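## Task

Press the keys F, U, R in that sequence on the keyboard. Every correct letter entered in sequence counts. Hitting an incorrect key, or any key once R is in, fails the task, and so does pressing the keyboard hard enough to break it. At the end the keyboard must rest flat on the table with its keys facing up, without the robot holding it there.

## Robot and tools

Robot: one six-joint arm carrying a two-finger gripper. Joint order everywhere (rows, Joint positions, Joint velocities, torques): waist, shoulder, elbow, forearm roll, wrist pitch, wrist roll. Stated ranges in radians: waist, shoulder, forearm roll, wrist pitch and wrist roll -6.283 to 6.283; elbow -2.792 to 2.792. Real ends may differ by up to 0.010 rad.

Frame: the scene frame has its origin on the table surface under the arm base, +z upward, and +y to the left when facing along +x. The base may be tilted relative to the table. The reported end_effector_position (metres) and end_effector_quat_wxyz are in this frame; the position is the point between the closed finger pads and can be inaccurate, more so when the arm is stretched out. Fingers point along the gripper's +z and close along its y. Closed fingertips extend about 33 mm past that point, fully open ones about 9 mm; closing pushes the tips about 24 mm farther out, so leave clearance above surfaces.

Tool execute_actions: argument actions is a list holding zero or one item. Empty list: just report the current state (LOOK). An item with rows (1 to 15 rows) and optional steps (1 to 15, default 15) is a motion; each step lasts 1/30 s, each row is used for one step, and the final row repeats if steps exceed rows. An item with only steps (up to 300) is a wait measured from the previous result, and your writing time counts toward it. Optional pictures (true/false) controls whether camera images come back; by default they do.

Each row has 9 numbers for this single arm: six absolute joint target angles in radians (same order and meaning as Joint positions), then gripper position, gripper force_limit, gripper speed, each in -1 to 1. These are targets, not offsets. Gripper position +1 is fully open (140 mm), about -0.8 is where the pads touch, -1 keeps closing until blocked. force_limit roughly 14 N at -1, 60 N at 0, 107 N at +1. speed roughly 30 mm/s at -1, 140 at 0, 250 at +1. A call is rejected (nothing sent) if any joint target exceeds its range end by more than 0.010 rad and is also beyond the joint's last reported angle. Targets past a real end are clipped there and the result may say "joint sent to its limit"; absence of that message proves nothing.

Motion limits: target speed caps of 2.09 rad/s (waist, shoulder), 3.14 (elbow), 3.93 (wrist joints), 0.3 s ramp-up, all joints synchronised. Each step the sent target stays within 0.456 rad (waist, shoulder), 0.683 (elbow) or 0.854 (wrist joints) of the measured angle, and targets are pulled back if they would move the gripper more than 70 mm from where it is. Large moves therefore need several calls. Between calls the arm keeps heading for the last row sent until it nearly stops or a step is HELD.

Result lines: state with pose and velocities; Joint positions and Joint velocities (rad, rad/s); joint torques in the same order (with per-unit offset, scale and noise); gripper position_measured in counts (3 fully open, 230 pads together, not linear); object_status 0 moving, 1 blocked while opening, 2 blocked while closing (a grip), 3 reached target or pads met. "joint command not followed" means the clearance check altered or blocked targets; HELD marks steps where your row was not fully sent. MOTOR HOT warns of overheating; an OVER-TEMPERATURE FAULT brakes the arm until it cools.

Faults: if contact torque hits a joint's load limit (waist 295, shoulder 295, elbow 139, wrist joints 39.1 N m) or an external force reaches 144 N, the arm halts 10 s and drops the rest of the call. Avoid this; press keys lightly, with a short downward move, then lift before moving sideways. A too-hard press breaks the keyboard; a wrong or extra key fails the task. Never knock the keyboard or anything else off the table, and leave the keyboard flat, keys up, untouched at the end.

Camera: cam_wrist, 504x504 fisheye, mounted on the hand; calibration (K, D, T_world_to_cam) is given and may be slightly off. zoom_image takes camera "cam_wrist" and region [x0, y0, x1, y1] in pixels (top-left origin, at most 504 by 504) and returns an enlarged view of the latest image, useful for reading key labels.

finished_scene takes scene (1 or 2), ends that scene irreversibly, reports success, and starts the next scene with its task. Replying without any tool call ends all remaining scenes. The simulation keeps running while you compose replies, so quick, smooth, economical motion is better.

Each tool is called after "Call:" as name(argument=value, ...), one argument or row to a line, values as JSON.

## Session

Call:
execute_actions(
  actions=[],
)

Scene clock: 0.00 s of 4023.00 s.
end_effector_position=(+0.6484, +0.3150, +0.3524) position_measured=230 object_status=3 end_effector_quat_wxyz=(-0.128, -0.548, +0.771, -0.298) end_effector_velocity=(-0.000, -0.000, +0.000) end_effector_angular_velocity=(+0.001, -0.002, -0.001)
Joint positions: [ 0.623  0.435  1.455 -0.589  1.576  4.237]
Joint velocities: [ 0.    -0.    -0.     0.    -0.     0.002]
Joint torques (N m, as the joint torque sensors report them, + toward a larger angle): no reading

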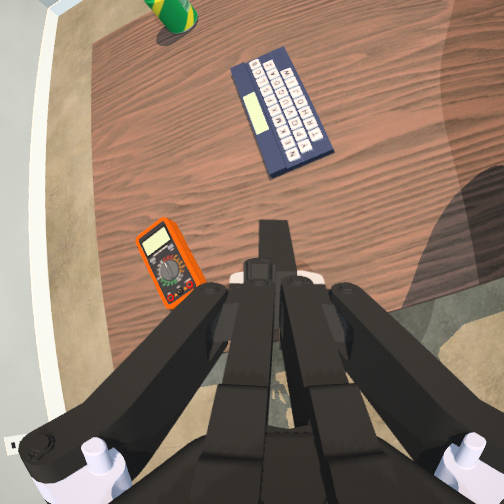

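Call:
zoom_image(
  camera="cam_wrist",
  region=[210, 40, 350, 180],
)

Region (210, 40, 350, 180) of cam_wrist's 504x504 image, scaled by 3.600, with more detail than that image has.

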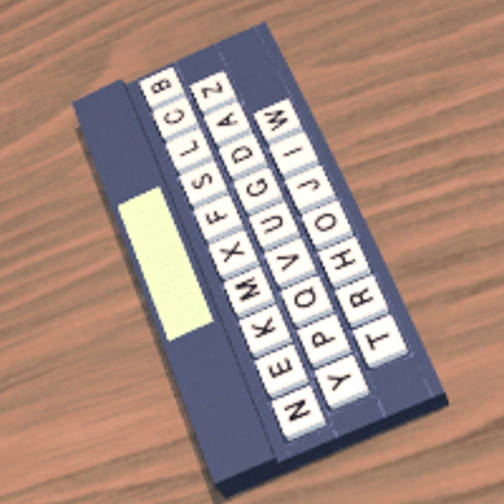

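Call:
zoom_image(
  camera="cam_wrist",
  region=[210, 200, 340, 330],
)

Region (210, 200, 340, 330) of cam_wrist's 504x504 image, scaled by 3.877, with more detail than that image has.

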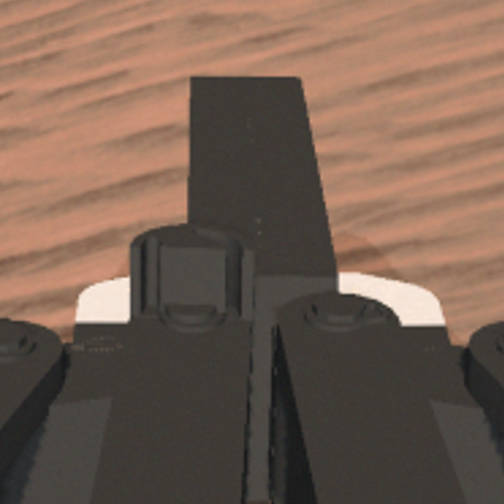

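Call:
execute_actions(
  actions=[
    {"rows": [[-0.0653, 0.6748, 1.5139, 0, 1.4765, 2.356, -1, 0, 0]], "steps": 15},
  ],
  pictures=false,
)

Call:
execute_actions(
  actions=[
    {"steps": 45},
  ],
)

Scene clock: 33.03 s of 4023.00 s.
end_effector_position=(+0.6707, +0.1921, +0.2069) position_measured=233 object_status=3 end_effector_quat_wxyz=(-0.245, -0.652, +0.715, -0.058) end_effector_velocity=(+0.054, -0.353, -0.236) end_effector_angular_velocity=(+0.798, +0.947, +0.295)
Joint positions: [ 0.323  0.559  1.485 -0.284  1.525  3.673]
Joint velocities: [-0.756  0.225  0.055  0.549 -0.093 -1.466]
Joint torques (N m, as the joint torque sensors report them, + toward a larger angle): [ -3.14 -94.22 -34.43   3.04   1.43   0.28]
Steps of this call (steps 1 to 90: nothing new was sent; then 29.53 s passed at rest; steps 91 to 105: all 15 steps of this action). Readings (joint positions | what the end effector reports):
91: [0.623 0.435 1.455 -0.589 1.576 4.237] | position_measured=230 object_status=0
92: [0.619 0.436 1.455 -0.584 1.575 4.230] | position_measured=233 object_status=0
94: [0.590 0.452 1.459 -0.545 1.569 4.174] | position_measured=233 object_status=0
98: [0.497 0.497 1.470 -0.436 1.550 4.001] | position_measured=233 object_status=3
105: the state above

Scene clock: 34.53 s of 4023.00 s.
end_effector_position=(+0.6775, +0.0177, +0.0990) position_measured=233 object_status=3 end_effector_quat_wxyz=(+0.097, +0.887, -0.380, -0.243) end_effector_velocity=(+0.000, -0.000, +0.000) end_effector_angular_velocity=(-0.001, -0.000, -0.001)
Joint positions: [-0.065  0.675  1.514  0.     1.476  2.356]
Joint velocities: [-0.    -0.    -0.    -0.     0.     0.001]
Joint torques (N m, as the joint torque sensors report them, + toward a larger angle): [ -2.81 -96.89 -32.     3.74   1.56   0.29]
Steps of this call (steps 1 to 45: the robot went on to your last target). Readings (joint positions | what the end effector reports):
1: [0.298 0.566 1.487 -0.266 1.521 3.623] | position_measured=233 object_status=3
2: [0.273 0.574 1.489 -0.247 1.518 3.569] | position_measured=233 object_status=3
4: [0.224 0.589 1.493 -0.212 1.512 3.453] | position_measured=233 object_status=3
8: [0.130 0.616 1.499 -0.143 1.501 3.177] | position_measured=233 object_status=3
45: the state above
The arm was judged still, so your last target was given up. Only a new action makes it travel on or press farther. Fingers that are still opening or closing keep moving.
camera_calibration (this result's frames):
cam_wrist: T_world_to_cam=[[-0.624697, -0.701038, 0.343947, 0.407139], [-0.352295, 0.646118, 0.677068, 0.162518], [-0.69688, 0.301792, -0.6506, 0.728711], [0, 0, 0, 1]] pos_world=[0.819417, -0.0395049, 0.224029]

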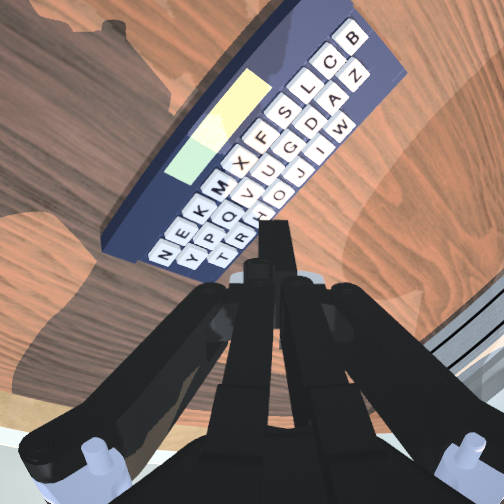

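Call:
zoom_image(
  camera="cam_wrist",
  region=[170, 90, 350, 270],
)

Region (170, 90, 350, 270) of cam_wrist's 504x504 image, scaled by 2.800, with more detail than that image has.

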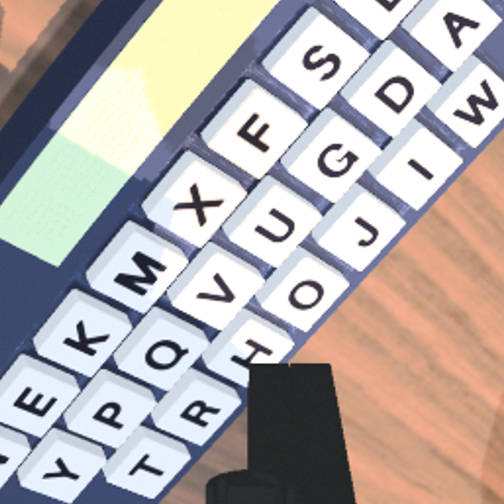

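Call:
execute_actions(
  actions=[
    {"rows": [[-0.1080, 0.7161, 1.5005, 0, 1.4487, 2.356, -1, 0, 0]], "steps": 15},
  ],
)

Scene clock: 45.40 s of 4023.00 s.
end_effector_position=(+0.6879, -0.0119, +0.0700) position_measured=233 object_status=3 end_effector_quat_wxyz=(+0.092, +0.879, -0.399, -0.245) end_effector_velocity=(+0.000, -0.000, +0.000) end_effector_angular_velocity=(+0.000, -0.000, +0.001)
Joint positions: [-0.108  0.716  1.501  0.     1.449  2.356]
Joint velocities: [-0.    -0.    -0.    -0.    -0.    -0.001]
Joint torques (N m, as the joint torque sensors report them, + toward a larger angle): [  -2.95 -100.    -31.45    3.73    1.55    0.3 ]
Steps of this call (steps 1 to 90: nothing new was sent; then 7.37 s passed at rest; steps 91 to 105: all 15 steps of this action). Readings (joint positions | what the end effector reports):
91: [-0.065 0.675 1.514 0.000 1.476 2.356] | position_measured=233 object_status=3
92: [-0.069 0.678 1.513 0.000 1.474 2.356] | position_measured=233 object_status=3
94: [-0.093 0.701 1.506 0.000 1.459 2.356] | position_measured=233 object_status=3
98: [-0.108 0.716 1.501 0.000 1.449 2.356] | position_measured=233 object_status=3
105: the state above
camera_calibration (this result's frames):
cam_wrist: T_world_to_cam=[[-0.654008, -0.673676, 0.344142, 0.423342], [-0.324322, 0.660686, 0.676985, 0.185893], [-0.683439, 0.331141, -0.650582, 0.717105], [0, 0, 0, 1]] pos_world=[0.827256, -0.0750843, 0.195]

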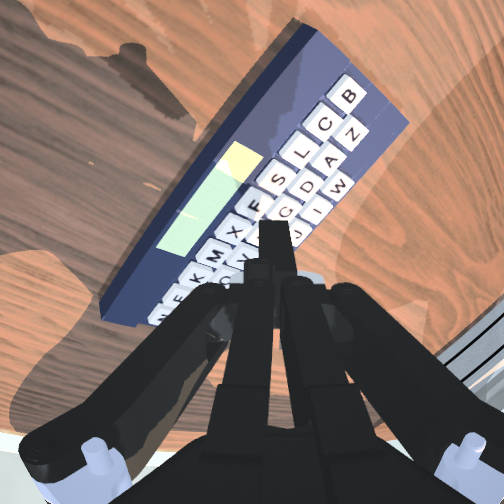

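Call:
zoom_image(
  camera="cam_wrist",
  region=[200, 130, 340, 270],
)

Region (200, 130, 340, 270) of cam_wrist's 504x504 image, scaled by 3.600, with more detail than that image has.

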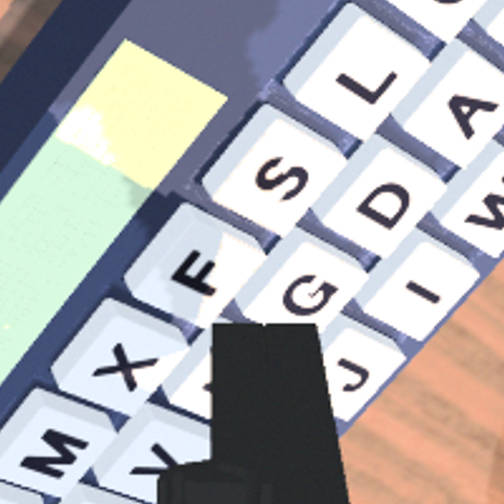

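Call:
execute_actions(
  actions=[
    {"rows": [[-0.1080, 0.7200, 1.5065, 0, 1.4388, 2.356, -1, 0, 0]], "steps": 10},
  ],
)

Call:
zoom_image(
  camera="cam_wrist",
  region=[200, 130, 340, 270],
)

Scene clock: 50.57 s of 4023.00 s.
end_effector_position=(+0.6863, -0.0119, +0.0640) position_measured=233 object_status=3 end_effector_quat_wxyz=(+0.092, +0.879, -0.399, -0.245) end_effector_velocity=(-0.000, +0.000, -0.001) end_effector_angular_velocity=(-0.000, +0.001, -0.001)
Joint positions: [-0.108  0.72   1.506 -0.     1.439  2.356]
Joint velocities: [ 0.     0.001  0.    -0.    -0.     0.001]
Joint torques (N m, as the joint torque sensors report them, + toward a larger angle): [ -3.41 -99.58 -31.55   3.69   1.52   0.32]
Steps of this call (steps 1 to 15: the robot went on to your last target; steps 16 to 90: nothing new was sent; then 1.83 s passed at rest; steps 91 to 100: all 10 steps of this action). Readings (joint positions | what the end effector reports):
91: [-0.108 0.716 1.501 -0.000 1.449 2.356] | position_measured=233 object_status=3
92: [-0.108 0.717 1.502 -0.000 1.445 2.356] | position_measured=233 object_status=3
94: [-0.108 0.720 1.506 -0.000 1.440 2.356] | position_measured=233 object_status=3
98: [-0.108 0.720 1.506 -0.000 1.439 2.356] | position_measured=233 object_status=3
100: the state above
camera_calibration (this result's frames):
cam_wrist: T_world_to_cam=[[-0.653983, -0.673669, 0.344203, 0.424411], [-0.324335, 0.66073, 0.676937, 0.189432], [-0.683456, 0.331068, -0.650601, 0.712145], [0, 0, 0, 1]] pos_world=[0.825717, -0.0750194, 0.189005]

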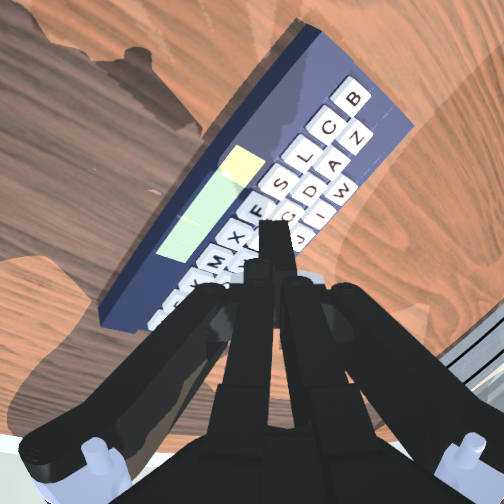

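Region (200, 130, 340, 270) of cam_wrist's 504x504 image, scaled by 3.600, with more detail than that image has.

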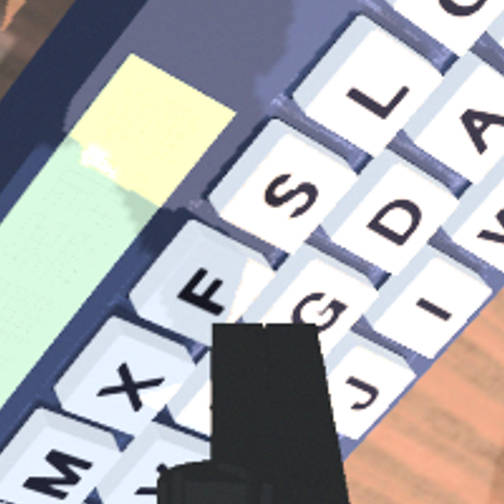

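Call:
execute_actions(
  actions=[
    {"rows": [[-0.1080, 0.7258, 1.5043, 0, 1.4352, 2.356, -1, 0, 0]], "steps": 10},
  ],
)

Call:
zoom_image(
  camera="cam_wrist",
  region=[150, 130, 330, 310],
)

Scene clock: 53.87 s of 4023.00 s.
end_effector_position=(+0.6877, -0.0119, +0.0600) position_measured=233 object_status=3 end_effector_quat_wxyz=(+0.092, +0.879, -0.399, -0.245) end_effector_velocity=(+0.000, +0.000, -0.001) end_effector_angular_velocity=(+0.000, +0.000, +0.000)
Joint positions: [-0.108  0.726  1.504  0.     1.435  2.356]
Joint velocities: [ 0.     0.001 -0.     0.    -0.    -0.   ]
Joint torques (N m, as the joint torque sensors report them, + toward a larger angle): [  -2.37 -100.49  -31.2     3.77    1.5     0.37]
Steps of this call (steps 1 to 15: the robot went on to your last target; steps 16 to 89: nothing new was sent; steps 90 to 99: all 10 steps of this action). Readings (joint positions | what the end effector reports):
90: [-0.108 0.720 1.507 0.000 1.439 2.356] | position_measured=233 object_status=3
91: [-0.108 0.722 1.506 0.000 1.438 2.356] | position_measured=233 object_status=3
93: [-0.108 0.725 1.505 0.000 1.436 2.356] | position_measured=233 object_status=3
97: [-0.108 0.726 1.504 0.000 1.435 2.356] | position_measured=233 object_status=3
99: the state above
camera_calibration (this result's frames):
cam_wrist: T_world_to_cam=[[-0.654004, -0.673672, 0.344158, 0.426705], [-0.324272, 0.660674, 0.677021, 0.192567], [-0.683466, 0.331174, -0.650537, 0.710525], [0, 0, 0, 1]] pos_world=[0.827131, -0.0750721, 0.184997]

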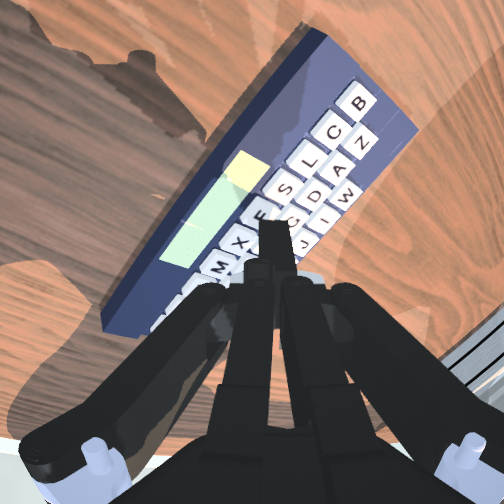

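Region (150, 130, 330, 310) of cam_wrist's 504x504 image, scaled by 2.800, with more detail than that image has.

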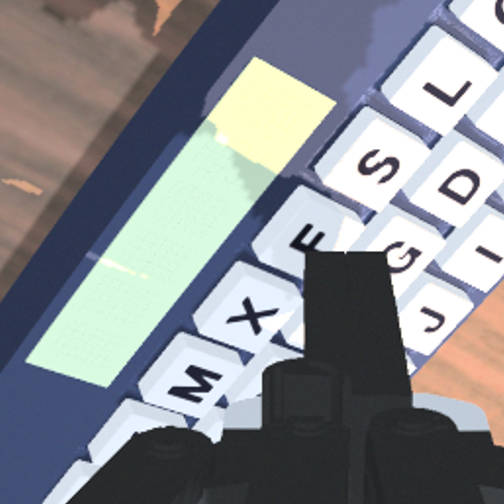

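Call:
execute_actions(
  actions=[
    {"rows": [[-0.1080, 0.72775, 1.50504, 0, 1.43251, 2.356, -1, 0, 0]], "steps": 8},
  ],
)

Scene clock: 55.50 s of 4023.00 s.
end_effector_position=(+0.6878, -0.0120, +0.0580) position_measured=233 object_status=3 end_effector_quat_wxyz=(+0.092, +0.879, -0.399, -0.245) end_effector_velocity=(-0.000, +0.000, -0.000) end_effector_angular_velocity=(+0.001, -0.000, +0.000)
Joint positions: [-0.108  0.728  1.505 -0.     1.433  2.356]
Joint velocities: [ 0.    -0.     0.001  0.    -0.    -0.001]
Joint torques (N m, as the joint torque sensors report them, + toward a larger angle): [  -2.21 -101.13  -31.2     3.91    1.46    0.38]
Steps of this call (steps 1 to 15: the robot went on to your last target; steps 16 to 41: nothing new was sent; steps 42 to 49: all 8 steps of this action). Readings (joint positions | what the end effector reports):
42: [-0.108 0.726 1.504 -0.000 1.435 2.356] | position_measured=233 object_status=3
43: [-0.108 0.726 1.504 -0.000 1.434 2.356] | position_measured=233 object_status=3
45: [-0.108 0.728 1.505 -0.000 1.433 2.356] | position_measured=233 object_status=3
49: the state above
camera_calibration (this result's frames):
cam_wrist: T_world_to_cam=[[-0.654011, -0.673663, 0.344162, 0.427368], [-0.324323, 0.66071, 0.676962, 0.193973], [-0.683435, 0.331121, -0.650596, 0.709249], [0, 0, 0, 1]] pos_world=[0.827139, -0.0751046, 0.183038]

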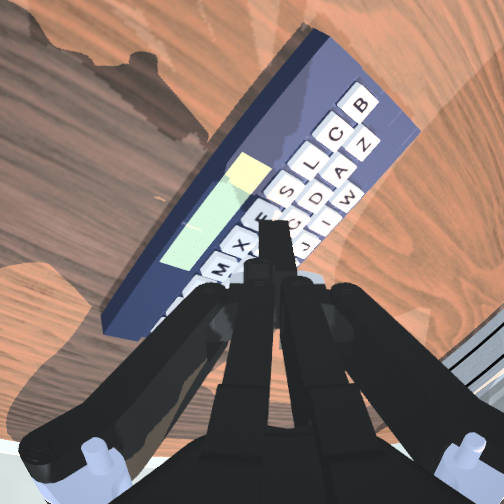

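Call:
execute_actions(
  actions=[
    {"rows": [[-0.1080, 0.7292, 1.5056, 0, 1.4305, 2.356, -1, 0, 0]], "steps": 8},
  ],
)

Call:
zoom_image(
  camera="cam_wrist",
  region=[150, 130, 330, 310],
)

Scene clock: 56.43 s of 4023.00 s.
end_effector_position=(+0.6877, -0.0119, +0.0565) position_measured=233 object_status=3 end_effector_quat_wxyz=(+0.092, +0.879, -0.399, -0.245) end_effector_velocity=(-0.000, +0.000, -0.001) end_effector_angular_velocity=(-0.000, +0.001, -0.001)
Joint positions: [-0.108  0.729  1.506 -0.     1.431  2.356]
Joint velocities: [ 0.     0.001 -0.     0.    -0.     0.001]
Joint torques (N m, as the joint torque sensors report them, + toward a larger angle): [  -1.6  -100.64  -30.74    3.66    1.67    0.22]
Steps of this call (steps 1 to 15: the robot went on to your last target; steps 16 to 20: nothing new was sent; steps 21 to 28: all 8 steps of this action). Readings (joint positions | what the end effector reports):
21: [-0.108 0.728 1.505 -0.000 1.432 2.356] | position_measured=233 object_status=3
22: [-0.108 0.728 1.505 -0.000 1.432 2.356] | position_measured=233 object_status=3
24: [-0.108 0.729 1.506 -0.000 1.431 2.356] | position_measured=233 object_status=3
28: the state above
camera_calibration (this result's frames):
cam_wrist: T_world_to_cam=[[-0.653995, -0.673664, 0.344191, 0.427836], [-0.324291, 0.660708, 0.676979, 0.194944], [-0.683466, 0.331122, -0.650563, 0.708251], [0, 0, 0, 1]] pos_world=[0.827087, -0.0751009, 0.181531]

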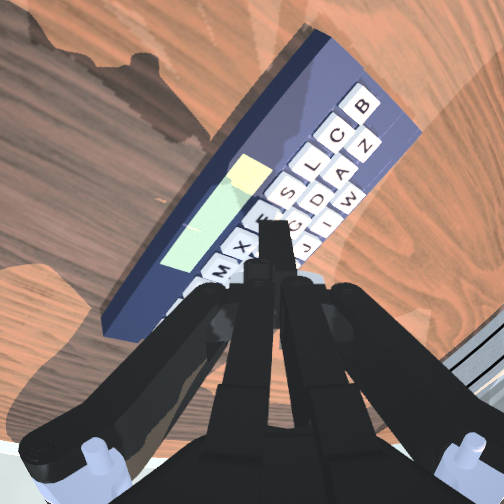

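Region (150, 130, 330, 310) of cam_wrist's 504x504 image, scaled by 2.800, with more detail than that image has.

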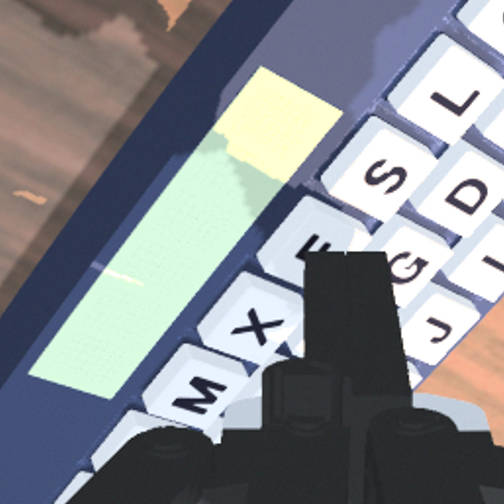

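Call:
execute_actions(
  actions=[
    {"rows": [[-0.1080, 0.7304, 1.50605, 0, 1.42885, 2.356, -1, 0, 0]], "steps": 10},
  ],
)

Call:
zoom_image(
  camera="cam_wrist",
  region=[150, 130, 330, 310],
)

Scene clock: 57.60 s of 4023.00 s.
end_effector_position=(+0.6877, -0.0119, +0.0553) position_measured=233 object_status=3 end_effector_quat_wxyz=(+0.092, +0.879, -0.399, -0.245) end_effector_velocity=(+0.000, -0.000, +0.000) end_effector_angular_velocity=(-0.000, -0.001, +0.001)
Joint positions: [-0.108  0.73   1.506  0.     1.429  2.356]
Joint velocities: [ 0.    -0.001  0.    -0.    -0.    -0.001]
Joint torques (N m, as the joint torque sensors report them, + toward a larger angle): [  -2.94 -100.96  -31.26    3.73    1.41    0.43]
Steps of this call (steps 1 to 15: the robot went on to your last target; steps 16 to 25: nothing new was sent; steps 26 to 35: all 10 steps of this action). Readings (joint positions | what the end effector reports):
26: [-0.108 0.729 1.506 0.000 1.430 2.356] | position_measured=233 object_status=3
27: [-0.108 0.730 1.506 0.000 1.430 2.356] | position_measured=233 object_status=3
29: [-0.108 0.730 1.506 0.000 1.429 2.356] | position_measured=233 object_status=3
33: [-0.108 0.730 1.506 0.000 1.429 2.356] | position_measured=233 object_status=3
35: the state above
camera_calibration (this result's frames):
cam_wrist: T_world_to_cam=[[-0.654013, -0.673658, 0.344168, 0.42827], [-0.324277, 0.660695, 0.676999, 0.195748], [-0.683455, 0.33116, -0.650555, 0.707426], [0, 0, 0, 1]] pos_world=[0.827065, -0.0750935, 0.180301]

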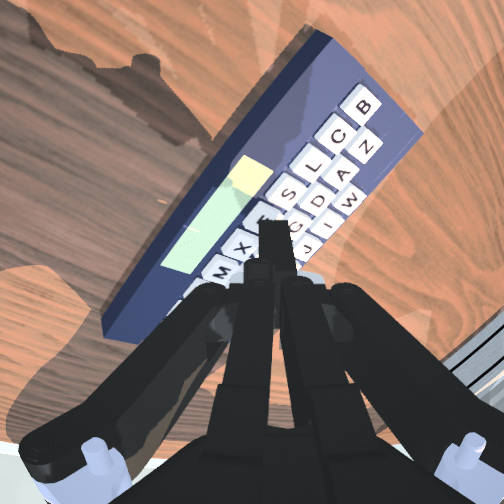

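Region (150, 130, 330, 310) of cam_wrist's 504x504 image, scaled by 2.800, with more detail than that image has.

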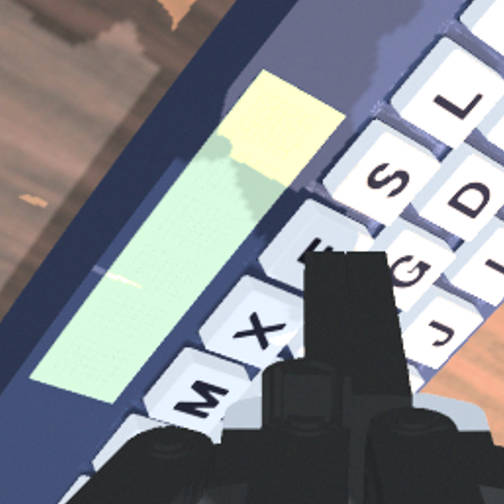

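Call:
execute_actions(
  actions=[
    {"rows": [[-0.1080, 0.73057, 1.50907, 0, 1.42566, 2.356, -1, 0, 0]], "steps": 10},
  ],
)

Call:
zoom_image(
  camera="cam_wrist",
  region=[150, 130, 330, 310],
)

Scene clock: 59.43 s of 4023.00 s.
end_effector_position=(+0.6866, -0.0119, +0.0538) position_measured=233 object_status=3 end_effector_quat_wxyz=(+0.092, +0.879, -0.399, -0.245) end_effector_velocity=(-0.000, +0.000, -0.001) end_effector_angular_velocity=(+0.001, +0.001, +0.000)
Joint positions: [-0.108  0.731  1.509 -0.     1.426  2.356]
Joint velocities: [ 0.     0.001  0.     0.    -0.    -0.   ]
Joint torques (N m, as the joint torque sensors report them, + toward a larger angle): [  -3.22 -100.9   -30.86    3.75    1.54    0.28]
Steps of this call (steps 1 to 15: the robot went on to your last target; steps 16 to 45: nothing new was sent; steps 46 to 55: all 10 steps of this action). Readings (joint positions | what the end effector reports):
46: [-0.108 0.730 1.506 -0.000 1.429 2.356] | position_measured=233 object_status=3
47: [-0.108 0.730 1.507 -0.000 1.428 2.356] | position_measured=233 object_status=3
49: [-0.108 0.731 1.509 -0.000 1.426 2.356] | position_measured=233 object_status=3
53: [-0.108 0.731 1.509 -0.000 1.426 2.356] | position_measured=233 object_status=3
55: the state above
camera_calibration (this result's frames):
cam_wrist: T_world_to_cam=[[-0.653992, -0.673665, 0.344194, 0.428126], [-0.32429, 0.660708, 0.67698, 0.196383], [-0.683469, 0.331121, -0.650561, 0.705757], [0, 0, 0, 1]] pos_world=[0.826039, -0.075029, 0.178832]

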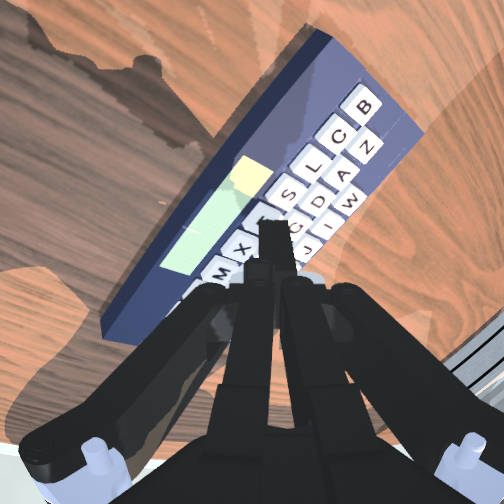

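Region (150, 130, 330, 310) of cam_wrist's 504x504 image, scaled by 2.800, with more detail than that image has.

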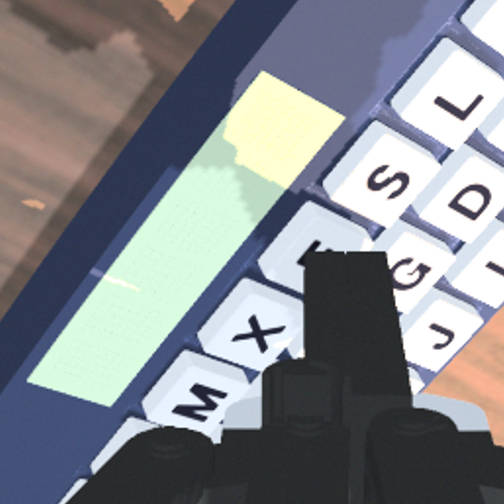

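Call:
execute_actions(
  actions=[
    {"rows": [[-0.1075, 0.73074, 1.51209, 0, 1.42247, 2.356, -1, 0, 0]], "steps": 10},
  ],
)

Call:
zoom_image(
  camera="cam_wrist",
  region=[150, 130, 330, 310],
)

Scene clock: 60.57 s of 4023.00 s.
end_effector_position=(+0.6856, -0.0115, +0.0524) position_measured=233 object_status=3 end_effector_quat_wxyz=(+0.092, +0.879, -0.399, -0.245) end_effector_velocity=(-0.000, -0.000, -0.001) end_effector_angular_velocity=(+0.000, +0.001, +0.001)
Joint positions: [-0.108  0.731  1.512 -0.     1.422  2.356]
Joint velocities: [-0.     0.001  0.    -0.     0.    -0.001]
Joint torques (N m, as the joint torque sensors report them, + toward a larger angle): [ -2.06 -99.6  -30.71   3.75   1.59   0.34]
Steps of this call (steps 1 to 15: the robot went on to your last target; steps 16 to 24: nothing new was sent; steps 25 to 34: all 10 steps of this action). Readings (joint positions | what the end effector reports):
25: [-0.108 0.731 1.509 -0.000 1.426 2.356] | position_measured=233 object_status=3
26: [-0.108 0.731 1.510 -0.000 1.424 2.356] | position_measured=233 object_status=3
28: [-0.108 0.731 1.512 -0.000 1.423 2.356] | position_measured=233 object_status=3
32: [-0.108 0.731 1.512 -0.000 1.422 2.356] | position_measured=233 object_status=3
34: the state above
camera_calibration (this result's frames):
cam_wrist: T_world_to_cam=[[-0.653661, -0.673994, 0.344179, 0.428004], [-0.324637, 0.660544, 0.676973, 0.196993], [-0.683622, 0.330778, -0.650575, 0.704079], [0, 0, 0, 1]] pos_world=[0.825044, -0.0745441, 0.177387]

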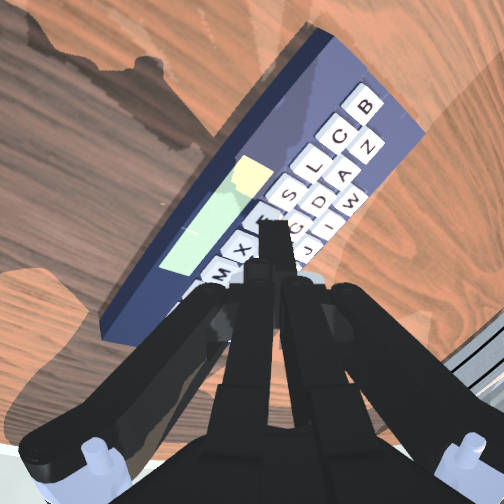

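Region (150, 130, 330, 310) of cam_wrist's 504x504 image, scaled by 2.800, with more detail than that image has.

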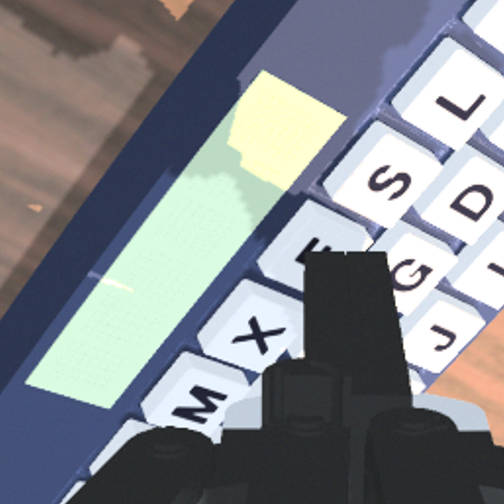

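Call:
execute_actions(
  actions=[
    {"rows": [[-0.1075, 0.73171, 1.51244, 0, 1.42115, 2.356, -1, 0, 0]], "steps": 10},
  ],
)

Call:
zoom_image(
  camera="cam_wrist",
  region=[150, 130, 330, 310],
)

Scene clock: 61.77 s of 4023.00 s.
end_effector_position=(+0.6856, -0.0114, +0.0514) position_measured=233 object_status=3 end_effector_quat_wxyz=(+0.092, +0.879, -0.399, -0.245) end_effector_velocity=(+0.000, -0.000, +0.001) end_effector_angular_velocity=(+0.000, -0.002, +0.001)
Joint positions: [-0.107  0.732  1.512  0.     1.421  2.356]
Joint velocities: [ 0.    -0.002 -0.    -0.    -0.    -0.001]
Joint torques (N m, as the joint torque sensors report them, + toward a larger angle): [ -1.96 -99.68 -30.5    3.68   1.47   0.39]
Steps of this call (steps 1 to 15: the robot went on to your last target; steps 16 to 26: nothing new was sent; steps 27 to 36: all 10 steps of this action). Readings (joint positions | what the end effector reports):
27: [-0.108 0.731 1.512 0.000 1.422 2.356] | position_measured=233 object_status=3
28: [-0.107 0.731 1.512 0.000 1.422 2.356] | position_measured=233 object_status=3
30: [-0.107 0.732 1.512 0.000 1.421 2.356] | position_measured=233 object_status=3
34: [-0.107 0.732 1.512 0.000 1.421 2.356] | position_measured=233 object_status=3
36: the state above
camera_calibration (this result's frames):
cam_wrist: T_world_to_cam=[[-0.653668, -0.673992, 0.344169, 0.428346], [-0.324615, 0.66053, 0.676997, 0.197628], [-0.683625, 0.330809, -0.650555, 0.703416], [0, 0, 0, 1]] pos_world=[0.825022, -0.0745336, 0.176394]

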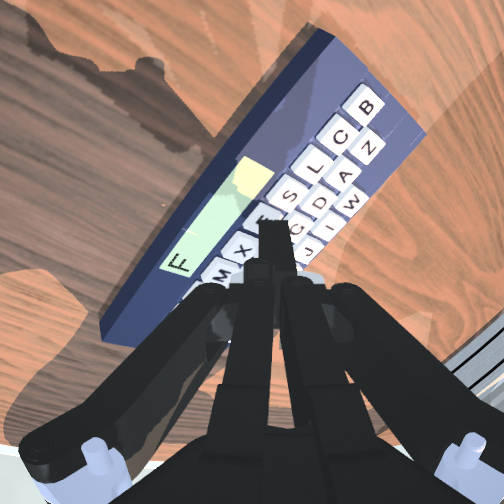

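Region (150, 130, 330, 310) of cam_wrist's 504x504 image, scaled by 2.800, with more detail than that image has.

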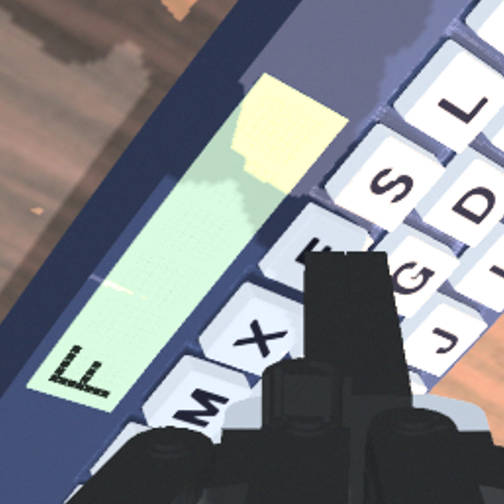

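Call:
execute_actions(
  actions=[
    {"rows": [[-0.1075, 0.7249, 1.5100, 0, 1.4304, 2.356, -1, 0, 0]], "steps": 7},
  ],
  pictures=false,
)

Scene clock: 62.90 s of 4023.00 s.
end_effector_position=(+0.6857, -0.0115, +0.0581) position_measured=233 object_status=3 end_effector_quat_wxyz=(+0.092, +0.879, -0.399, -0.245) end_effector_velocity=(-0.000, +0.000, +0.002) end_effector_angular_velocity=(+0.001, +0.002, +0.001)
Joint positions: [-0.107  0.725  1.51   0.     1.43   2.356]
Joint velocities: [ 0.    -0.001 -0.001  0.     0.005 -0.001]
Joint torques (N m, as the joint torque sensors report them, + toward a larger angle): [ -2.69 -99.27 -30.54   3.82   1.23   0.4 ]
Steps of this call (steps 1 to 15: the robot went on to your last target; steps 16 to 27: nothing new was sent; steps 28 to 34: all 7 steps of this action). Readings (joint positions | what the end effector reports):
28: [-0.107 0.732 1.512 0.000 1.421 2.356] | position_measured=233 object_status=3
29: [-0.107 0.730 1.512 0.000 1.423 2.356] | position_measured=233 object_status=3
31: [-0.107 0.726 1.510 0.000 1.429 2.356] | position_measured=233 object_status=3
34: the state above

Call:
execute_actions(
  actions=[
    {"rows": [[-0.0893, 0.69896, 1.56413, 0, 1.40221, 2.356, -1, 0, 0]], "steps": 11},
  ],
)

Call:
zoom_image(
  camera="cam_wrist",
  region=[150, 130, 330, 310],
)

Scene clock: 67.03 s of 4023.00 s.
end_effector_position=(+0.6638, +0.0020, +0.0566) position_measured=233 object_status=3 end_effector_quat_wxyz=(+0.094, +0.883, -0.391, -0.244) end_effector_velocity=(-0.000, +0.001, +0.000) end_effector_angular_velocity=(-0.000, -0.001, +0.001)
Joint positions: [-0.089  0.699  1.564 -0.     1.402  2.356]
Joint velocities: [ 0.001 -0.001  0.001 -0.    -0.001  0.   ]
Joint torques (N m, as the joint torque sensors report them, + toward a larger angle): [ -2.98 -97.78 -30.39   3.73   1.52   0.26]
Steps of this call (steps 1 to 15: the robot went on to your last target; steps 16 to 90: nothing new was sent; then 0.77 s passed at rest; steps 91 to 101: all 11 steps of this action). Readings (joint positions | what the end effector reports):
91: [-0.107 0.725 1.510 -0.000 1.430 2.356] | position_measured=233 object_status=3
92: [-0.106 0.723 1.515 -0.000 1.429 2.356] | position_measured=233 object_status=3
94: [-0.095 0.707 1.547 -0.000 1.412 2.356] | position_measured=233 object_status=3
98: [-0.089 0.699 1.564 -0.000 1.403 2.356] | position_measured=233 object_status=3
101: the state above
camera_calibration (this result's frames):
cam_wrist: T_world_to_cam=[[-0.641329, -0.685772, 0.344113, 0.413225], [-0.33658, 0.654489, 0.677021, 0.186051], [-0.6895, 0.318372, -0.65056, 0.69137], [0, 0, 0, 1]] pos_world=[0.804334, -0.0585033, 0.181621]

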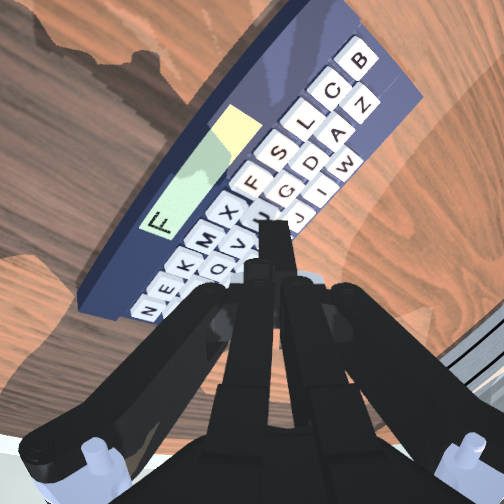

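Region (150, 130, 330, 310) of cam_wrist's 504x504 image, scaled by 2.800, with more detail than that image has.

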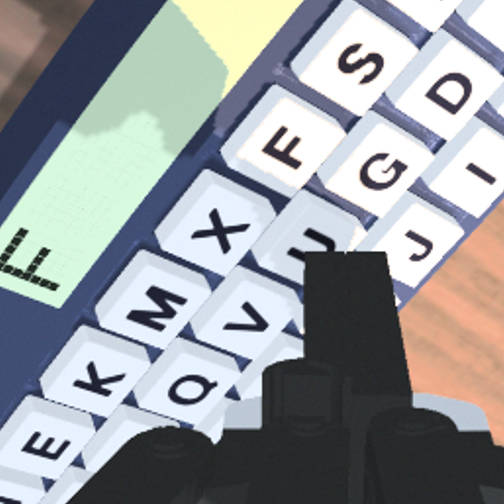

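Call:
execute_actions(
  actions=[
    {"rows": [[-0.0893, 0.7010, 1.5648, 0, 1.3995, 2.356, -1, 0, 0],[-0.0893, 0.7021, 1.56513, 0, 1.3981, 2.356, -1, 0, 0],[-0.0893, 0.7031, 1.56546, 0, 1.39675, 2.356, -1, 0, 0],[-0.0893, 0.70423, 1.56583, 0, 1.39524, 2.356, -1, 0, 0]], "steps": 10},
  ],
)

Scene clock: 69.10 s of 4023.00 s.
end_effector_position=(+0.6637, +0.0021, +0.0516) position_measured=233 object_status=3 end_effector_quat_wxyz=(+0.094, +0.883, -0.391, -0.244) end_effector_velocity=(-0.000, +0.000, -0.000) end_effector_angular_velocity=(-0.001, -0.000, -0.001)
Joint positions: [-0.089  0.704  1.566  0.     1.395  2.356]
Joint velocities: [-0.     0.     0.     0.    -0.001  0.001]
Joint torques (N m, as the joint torque sensors report them, + toward a larger angle): [ -3.17 -97.47 -30.32   3.69   1.5    0.39]
Steps of this call (steps 1 to 15: the robot went on to your last target; steps 16 to 52: nothing new was sent; steps 53 to 62: all 10 steps of this action). Readings (joint positions | what the end effector reports):
53: [-0.089 0.699 1.564 0.000 1.402 2.356] | position_measured=233 object_status=3
54: [-0.089 0.699 1.564 0.000 1.401 2.356] | position_measured=233 object_status=3
56: [-0.089 0.702 1.565 0.000 1.398 2.356] | position_measured=233 object_status=3
60: [-0.089 0.704 1.566 0.000 1.395 2.356] | position_measured=233 object_status=3
62: the state above
camera_calibration (this result's frames):
cam_wrist: T_world_to_cam=[[-0.641329, -0.685805, 0.344047, 0.414966], [-0.336637, 0.654451, 0.67703, 0.189428], [-0.689472, 0.31838, -0.650586, 0.688016], [0, 0, 0, 1]] pos_world=[0.804266, -0.0584367, 0.176597]

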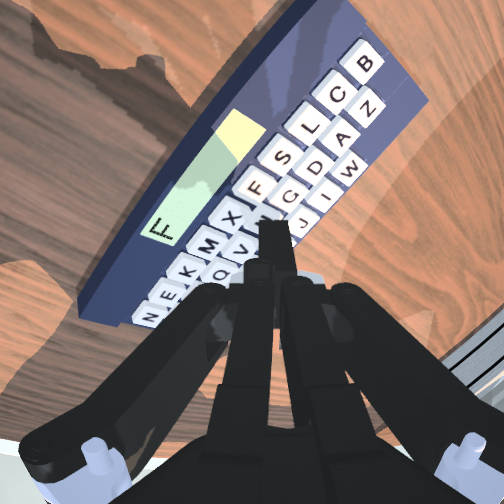

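Call:
execute_actions(
  actions=[
    {"rows": [[-0.0893, 0.70506, 1.5661, 0, 1.39415, 2.356, -1, 0, 0]], "steps": 8},
  ],
)

Scene clock: 70.30 s of 4023.00 s.
end_effector_position=(+0.6637, +0.0021, +0.0507) position_measured=233 object_status=3 end_effector_quat_wxyz=(+0.094, +0.883, -0.391, -0.244) end_effector_velocity=(-0.000, -0.000, -0.001) end_effector_angular_velocity=(-0.000, +0.001, -0.001)
Joint positions: [-0.089  0.705  1.566 -0.     1.394  2.356]
Joint velocities: [-0.     0.001  0.     0.    -0.     0.001]
Joint torques (N m, as the joint torque sensors report them, + toward a larger angle): [ -2.36 -97.1  -29.82   3.66   1.47   0.37]
Steps of this call (steps 1 to 15: the robot went on to your last target; steps 16 to 28: nothing new was sent; steps 29 to 36: all 8 steps of this action). Readings (joint positions | what the end effector reports):
29: [-0.089 0.704 1.566 -0.000 1.395 2.356] | position_measured=233 object_status=3
30: [-0.089 0.705 1.566 0.000 1.395 2.356] | position_measured=233 object_status=3
32: [-0.089 0.705 1.566 -0.000 1.394 2.356] | position_measured=233 object_status=3
36: the state above
camera_calibration (this result's frames):
cam_wrist: T_world_to_cam=[[-0.641279, -0.685813, 0.344125, 0.415204], [-0.336592, 0.65446, 0.677043, 0.189991], [-0.689541, 0.318344, -0.650531, 0.68747], [0, 0, 0, 1]] pos_world=[0.80425, -0.0584416, 0.175706]

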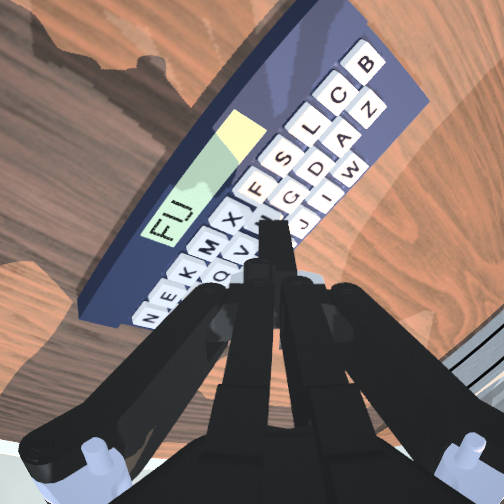

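Call:
execute_actions(
  actions=[
    {"rows": [[-0.0893, 0.6979, 1.5638, 0, 1.4036, 2.356, -1, 0, 0]], "steps": 7},
  ],
  pictures=false,
)

Scene clock: 71.43 s of 4023.00 s.
end_effector_position=(+0.6637, +0.0021, +0.0574) position_measured=233 object_status=3 end_effector_quat_wxyz=(+0.094, +0.883, -0.391, -0.244) end_effector_velocity=(-0.000, -0.000, +0.003) end_effector_angular_velocity=(+0.001, +0.000, +0.002)
Joint positions: [-0.089  0.698  1.564 -0.     1.403  2.356]
Joint velocities: [-0.    -0.003 -0.001 -0.     0.005 -0.002]
Joint torques (N m, as the joint torque sensors report them, + toward a larger angle): [ -3.47 -96.33 -29.64   3.6    1.8    0.24]
Steps of this call (steps 1 to 15: the robot went on to your last target; steps 16 to 27: nothing new was sent; steps 28 to 34: all 7 steps of this action). Readings (joint positions | what the end effector reports):
28: [-0.089 0.705 1.566 -0.000 1.394 2.356] | position_measured=233 object_status=3
29: [-0.089 0.703 1.566 -0.000 1.396 2.356] | position_measured=233 object_status=3
31: [-0.089 0.699 1.564 -0.000 1.402 2.356] | position_measured=233 object_status=3
34: the state above

Call:
execute_actions(
  actions=[
    {"rows": [[-0.0145, 0.67023, 1.61935, 0, 1.37572, 2.356, -1, 0, 0]], "steps": 13},
  ],
)

Call:
zoom_image(
  camera="cam_wrist",
  region=[150, 130, 330, 310],
)

Scene clock: 73.40 s of 4023.00 s.
end_effector_position=(+0.6384, +0.0510, +0.0568) position_measured=233 object_status=3 end_effector_quat_wxyz=(+0.103, +0.897, -0.358, -0.240) end_effector_velocity=(-0.001, +0.001, -0.002) end_effector_angular_velocity=(-0.001, +0.003, +0.001)
Joint positions: [-0.015  0.67   1.619  0.     1.376  2.356]
Joint velocities: [ 0.002  0.003  0.001 -0.    -0.     0.001]
Joint torques (N m, as the joint torque sensors report them, + toward a larger angle): [ -1.82 -94.57 -29.89   3.52   1.49   0.35]
Steps of this call (steps 1 to 15: the robot went on to your last target; steps 16 to 46: nothing new was sent; steps 47 to 59: all 13 steps of this action). Readings (joint positions | what the end effector reports):
47: [-0.089 0.698 1.564 -0.000 1.404 2.356] | position_measured=233 object_status=3
48: [-0.086 0.697 1.566 -0.000 1.403 2.356] | position_measured=233 object_status=3
50: [-0.057 0.686 1.588 -0.000 1.392 2.356] | position_measured=233 object_status=3
54: [-0.015 0.670 1.619 0.000 1.376 2.356] | position_measured=233 object_status=3
59: the state above
camera_calibration (this result's frames):
cam_wrist: T_world_to_cam=[[-0.588377, -0.731858, 0.343796, 0.399029], [-0.384508, 0.627273, 0.67726, 0.17732], [-0.711313, 0.266292, -0.650479, 0.674923], [0, 0, 0, 1]] pos_world=[0.783042, 0.0010787, 0.181747]

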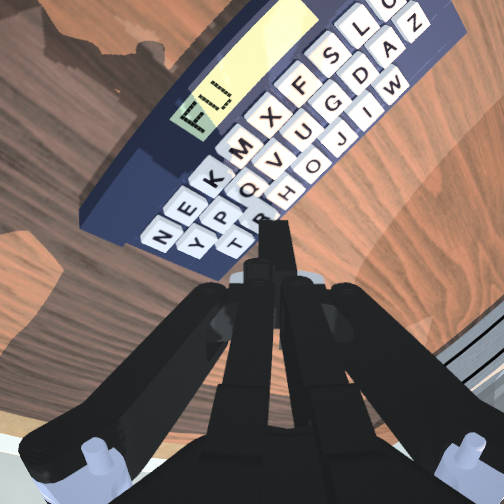

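Region (150, 130, 330, 310) of cam_wrist's 504x504 image, scaled by 2.800, with more detail than that image has.

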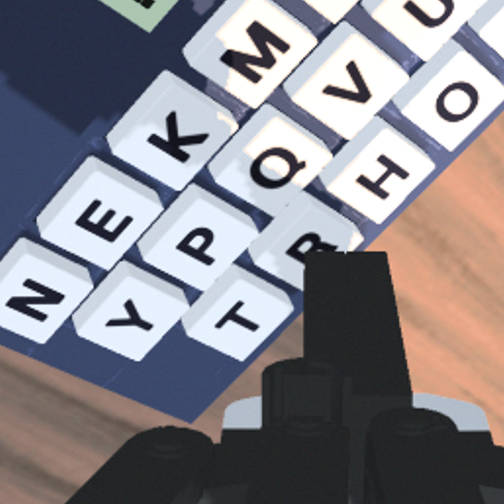

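Call:
execute_actions(
  actions=[
    {"rows": [[-0.0145, 0.67236, 1.62, 0, 1.37292, 2.356, -1, 0, 0],[-0.0145, 0.67343, 1.62035, 0, 1.37152, 2.356, -1, 0, 0],[-0.0145, 0.6745, 1.62068, 0, 1.37012, 2.356, -1, 0, 0],[-0.0145, 0.67556, 1.621, 0, 1.36872, 2.356, -1, 0, 0],[-0.0145, 0.67663, 1.62135, 0, 1.36732, 2.356, -1, 0, 0]], "steps": 11},
  ],
)

Scene clock: 75.23 s of 4023.00 s.
end_effector_position=(+0.6383, +0.0511, +0.0508) position_measured=233 object_status=3 end_effector_quat_wxyz=(+0.103, +0.897, -0.358, -0.240) end_effector_velocity=(-0.000, -0.000, -0.001) end_effector_angular_velocity=(-0.000, +0.001, +0.000)
Joint positions: [-0.014  0.677  1.621 -0.     1.367  2.356]
Joint velocities: [ 0.     0.002  0.    -0.    -0.001  0.   ]
Joint torques (N m, as the joint torque sensors report them, + toward a larger angle): [ -2.66 -94.92 -28.76   3.64   1.4    0.39]
Steps of this call (steps 1 to 15: the robot went on to your last target; steps 16 to 44: nothing new was sent; steps 45 to 55: all 11 steps of this action). Readings (joint positions | what the end effector reports):
45: [-0.014 0.670 1.619 -0.000 1.376 2.356] | position_measured=233 object_status=3
46: [-0.014 0.671 1.620 -0.000 1.375 2.356] | position_measured=233 object_status=3
48: [-0.014 0.673 1.620 -0.000 1.372 2.356] | position_measured=233 object_status=3
52: [-0.014 0.676 1.621 -0.000 1.368 2.356] | position_measured=233 object_status=3
55: the state above
camera_calibration (this result's frames):
cam_wrist: T_world_to_cam=[[-0.588272, -0.731943, 0.343796, 0.401028], [-0.384629, 0.62723, 0.677232, 0.18135], [-0.711334, 0.266163, -0.650508, 0.671017], [0, 0, 0, 1]] pos_world=[0.782984, 0.00118122, 0.175814]

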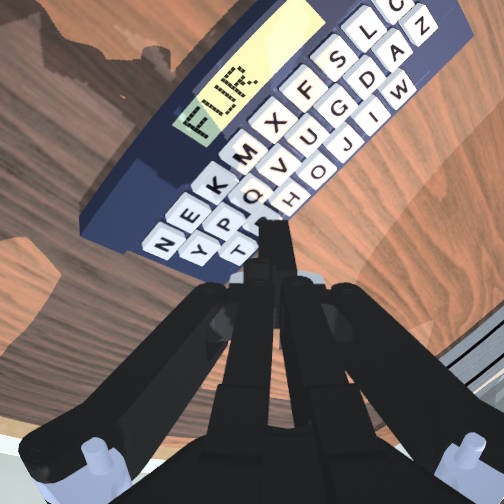

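Call:
execute_actions(
  actions=[
    {"rows": [[-0.0145, 0.6500, 1.6130, 0, 1.4023, 2.356, -1, 0, 0]], "steps": 12},
  ],
)

Scene clock: 76.50 s of 4023.00 s.
end_effector_position=(+0.6381, +0.0511, +0.0757) position_measured=233 object_status=3 end_effector_quat_wxyz=(+0.103, +0.897, -0.358, -0.240) end_effector_velocity=(+0.001, +0.000, +0.002) end_effector_angular_velocity=(+0.000, -0.002, -0.000)
Joint positions: [-0.014  0.65   1.613 -0.     1.402  2.356]
Joint velocities: [ 0.    -0.002 -0.001  0.     0.001  0.   ]
Joint torques (N m, as the joint torque sensors report them, + toward a larger angle): [ -2.68 -92.76 -29.96   3.73   1.62   0.29]
Steps of this call (steps 1 to 15: the robot went on to your last target; steps 16 to 26: nothing new was sent; steps 27 to 38: all 12 steps of this action). Readings (joint positions | what the end effector reports):
27: [-0.014 0.677 1.621 -0.000 1.367 2.356] | position_measured=233 object_status=3
28: [-0.014 0.674 1.621 -0.000 1.371 2.356] | position_measured=233 object_status=3
30: [-0.014 0.656 1.615 -0.000 1.394 2.356] | position_measured=233 object_status=3
34: [-0.014 0.650 1.613 -0.000 1.402 2.356] | position_measured=233 object_status=3
38: the state above
camera_calibration (this result's frames):
cam_wrist: T_world_to_cam=[[-0.58821, -0.731941, 0.343906, 0.392308], [-0.384504, 0.627232, 0.677301, 0.164379], [-0.711453, 0.266162, -0.650378, 0.687103], [0, 0, 0, 1]] pos_world=[0.782805, 0.00116193, 0.200626]

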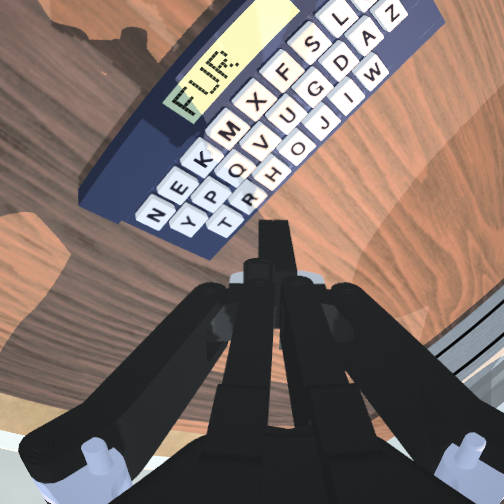

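Call:
finished_scene(
  scene=1,
)

The scene is finished: the task was done.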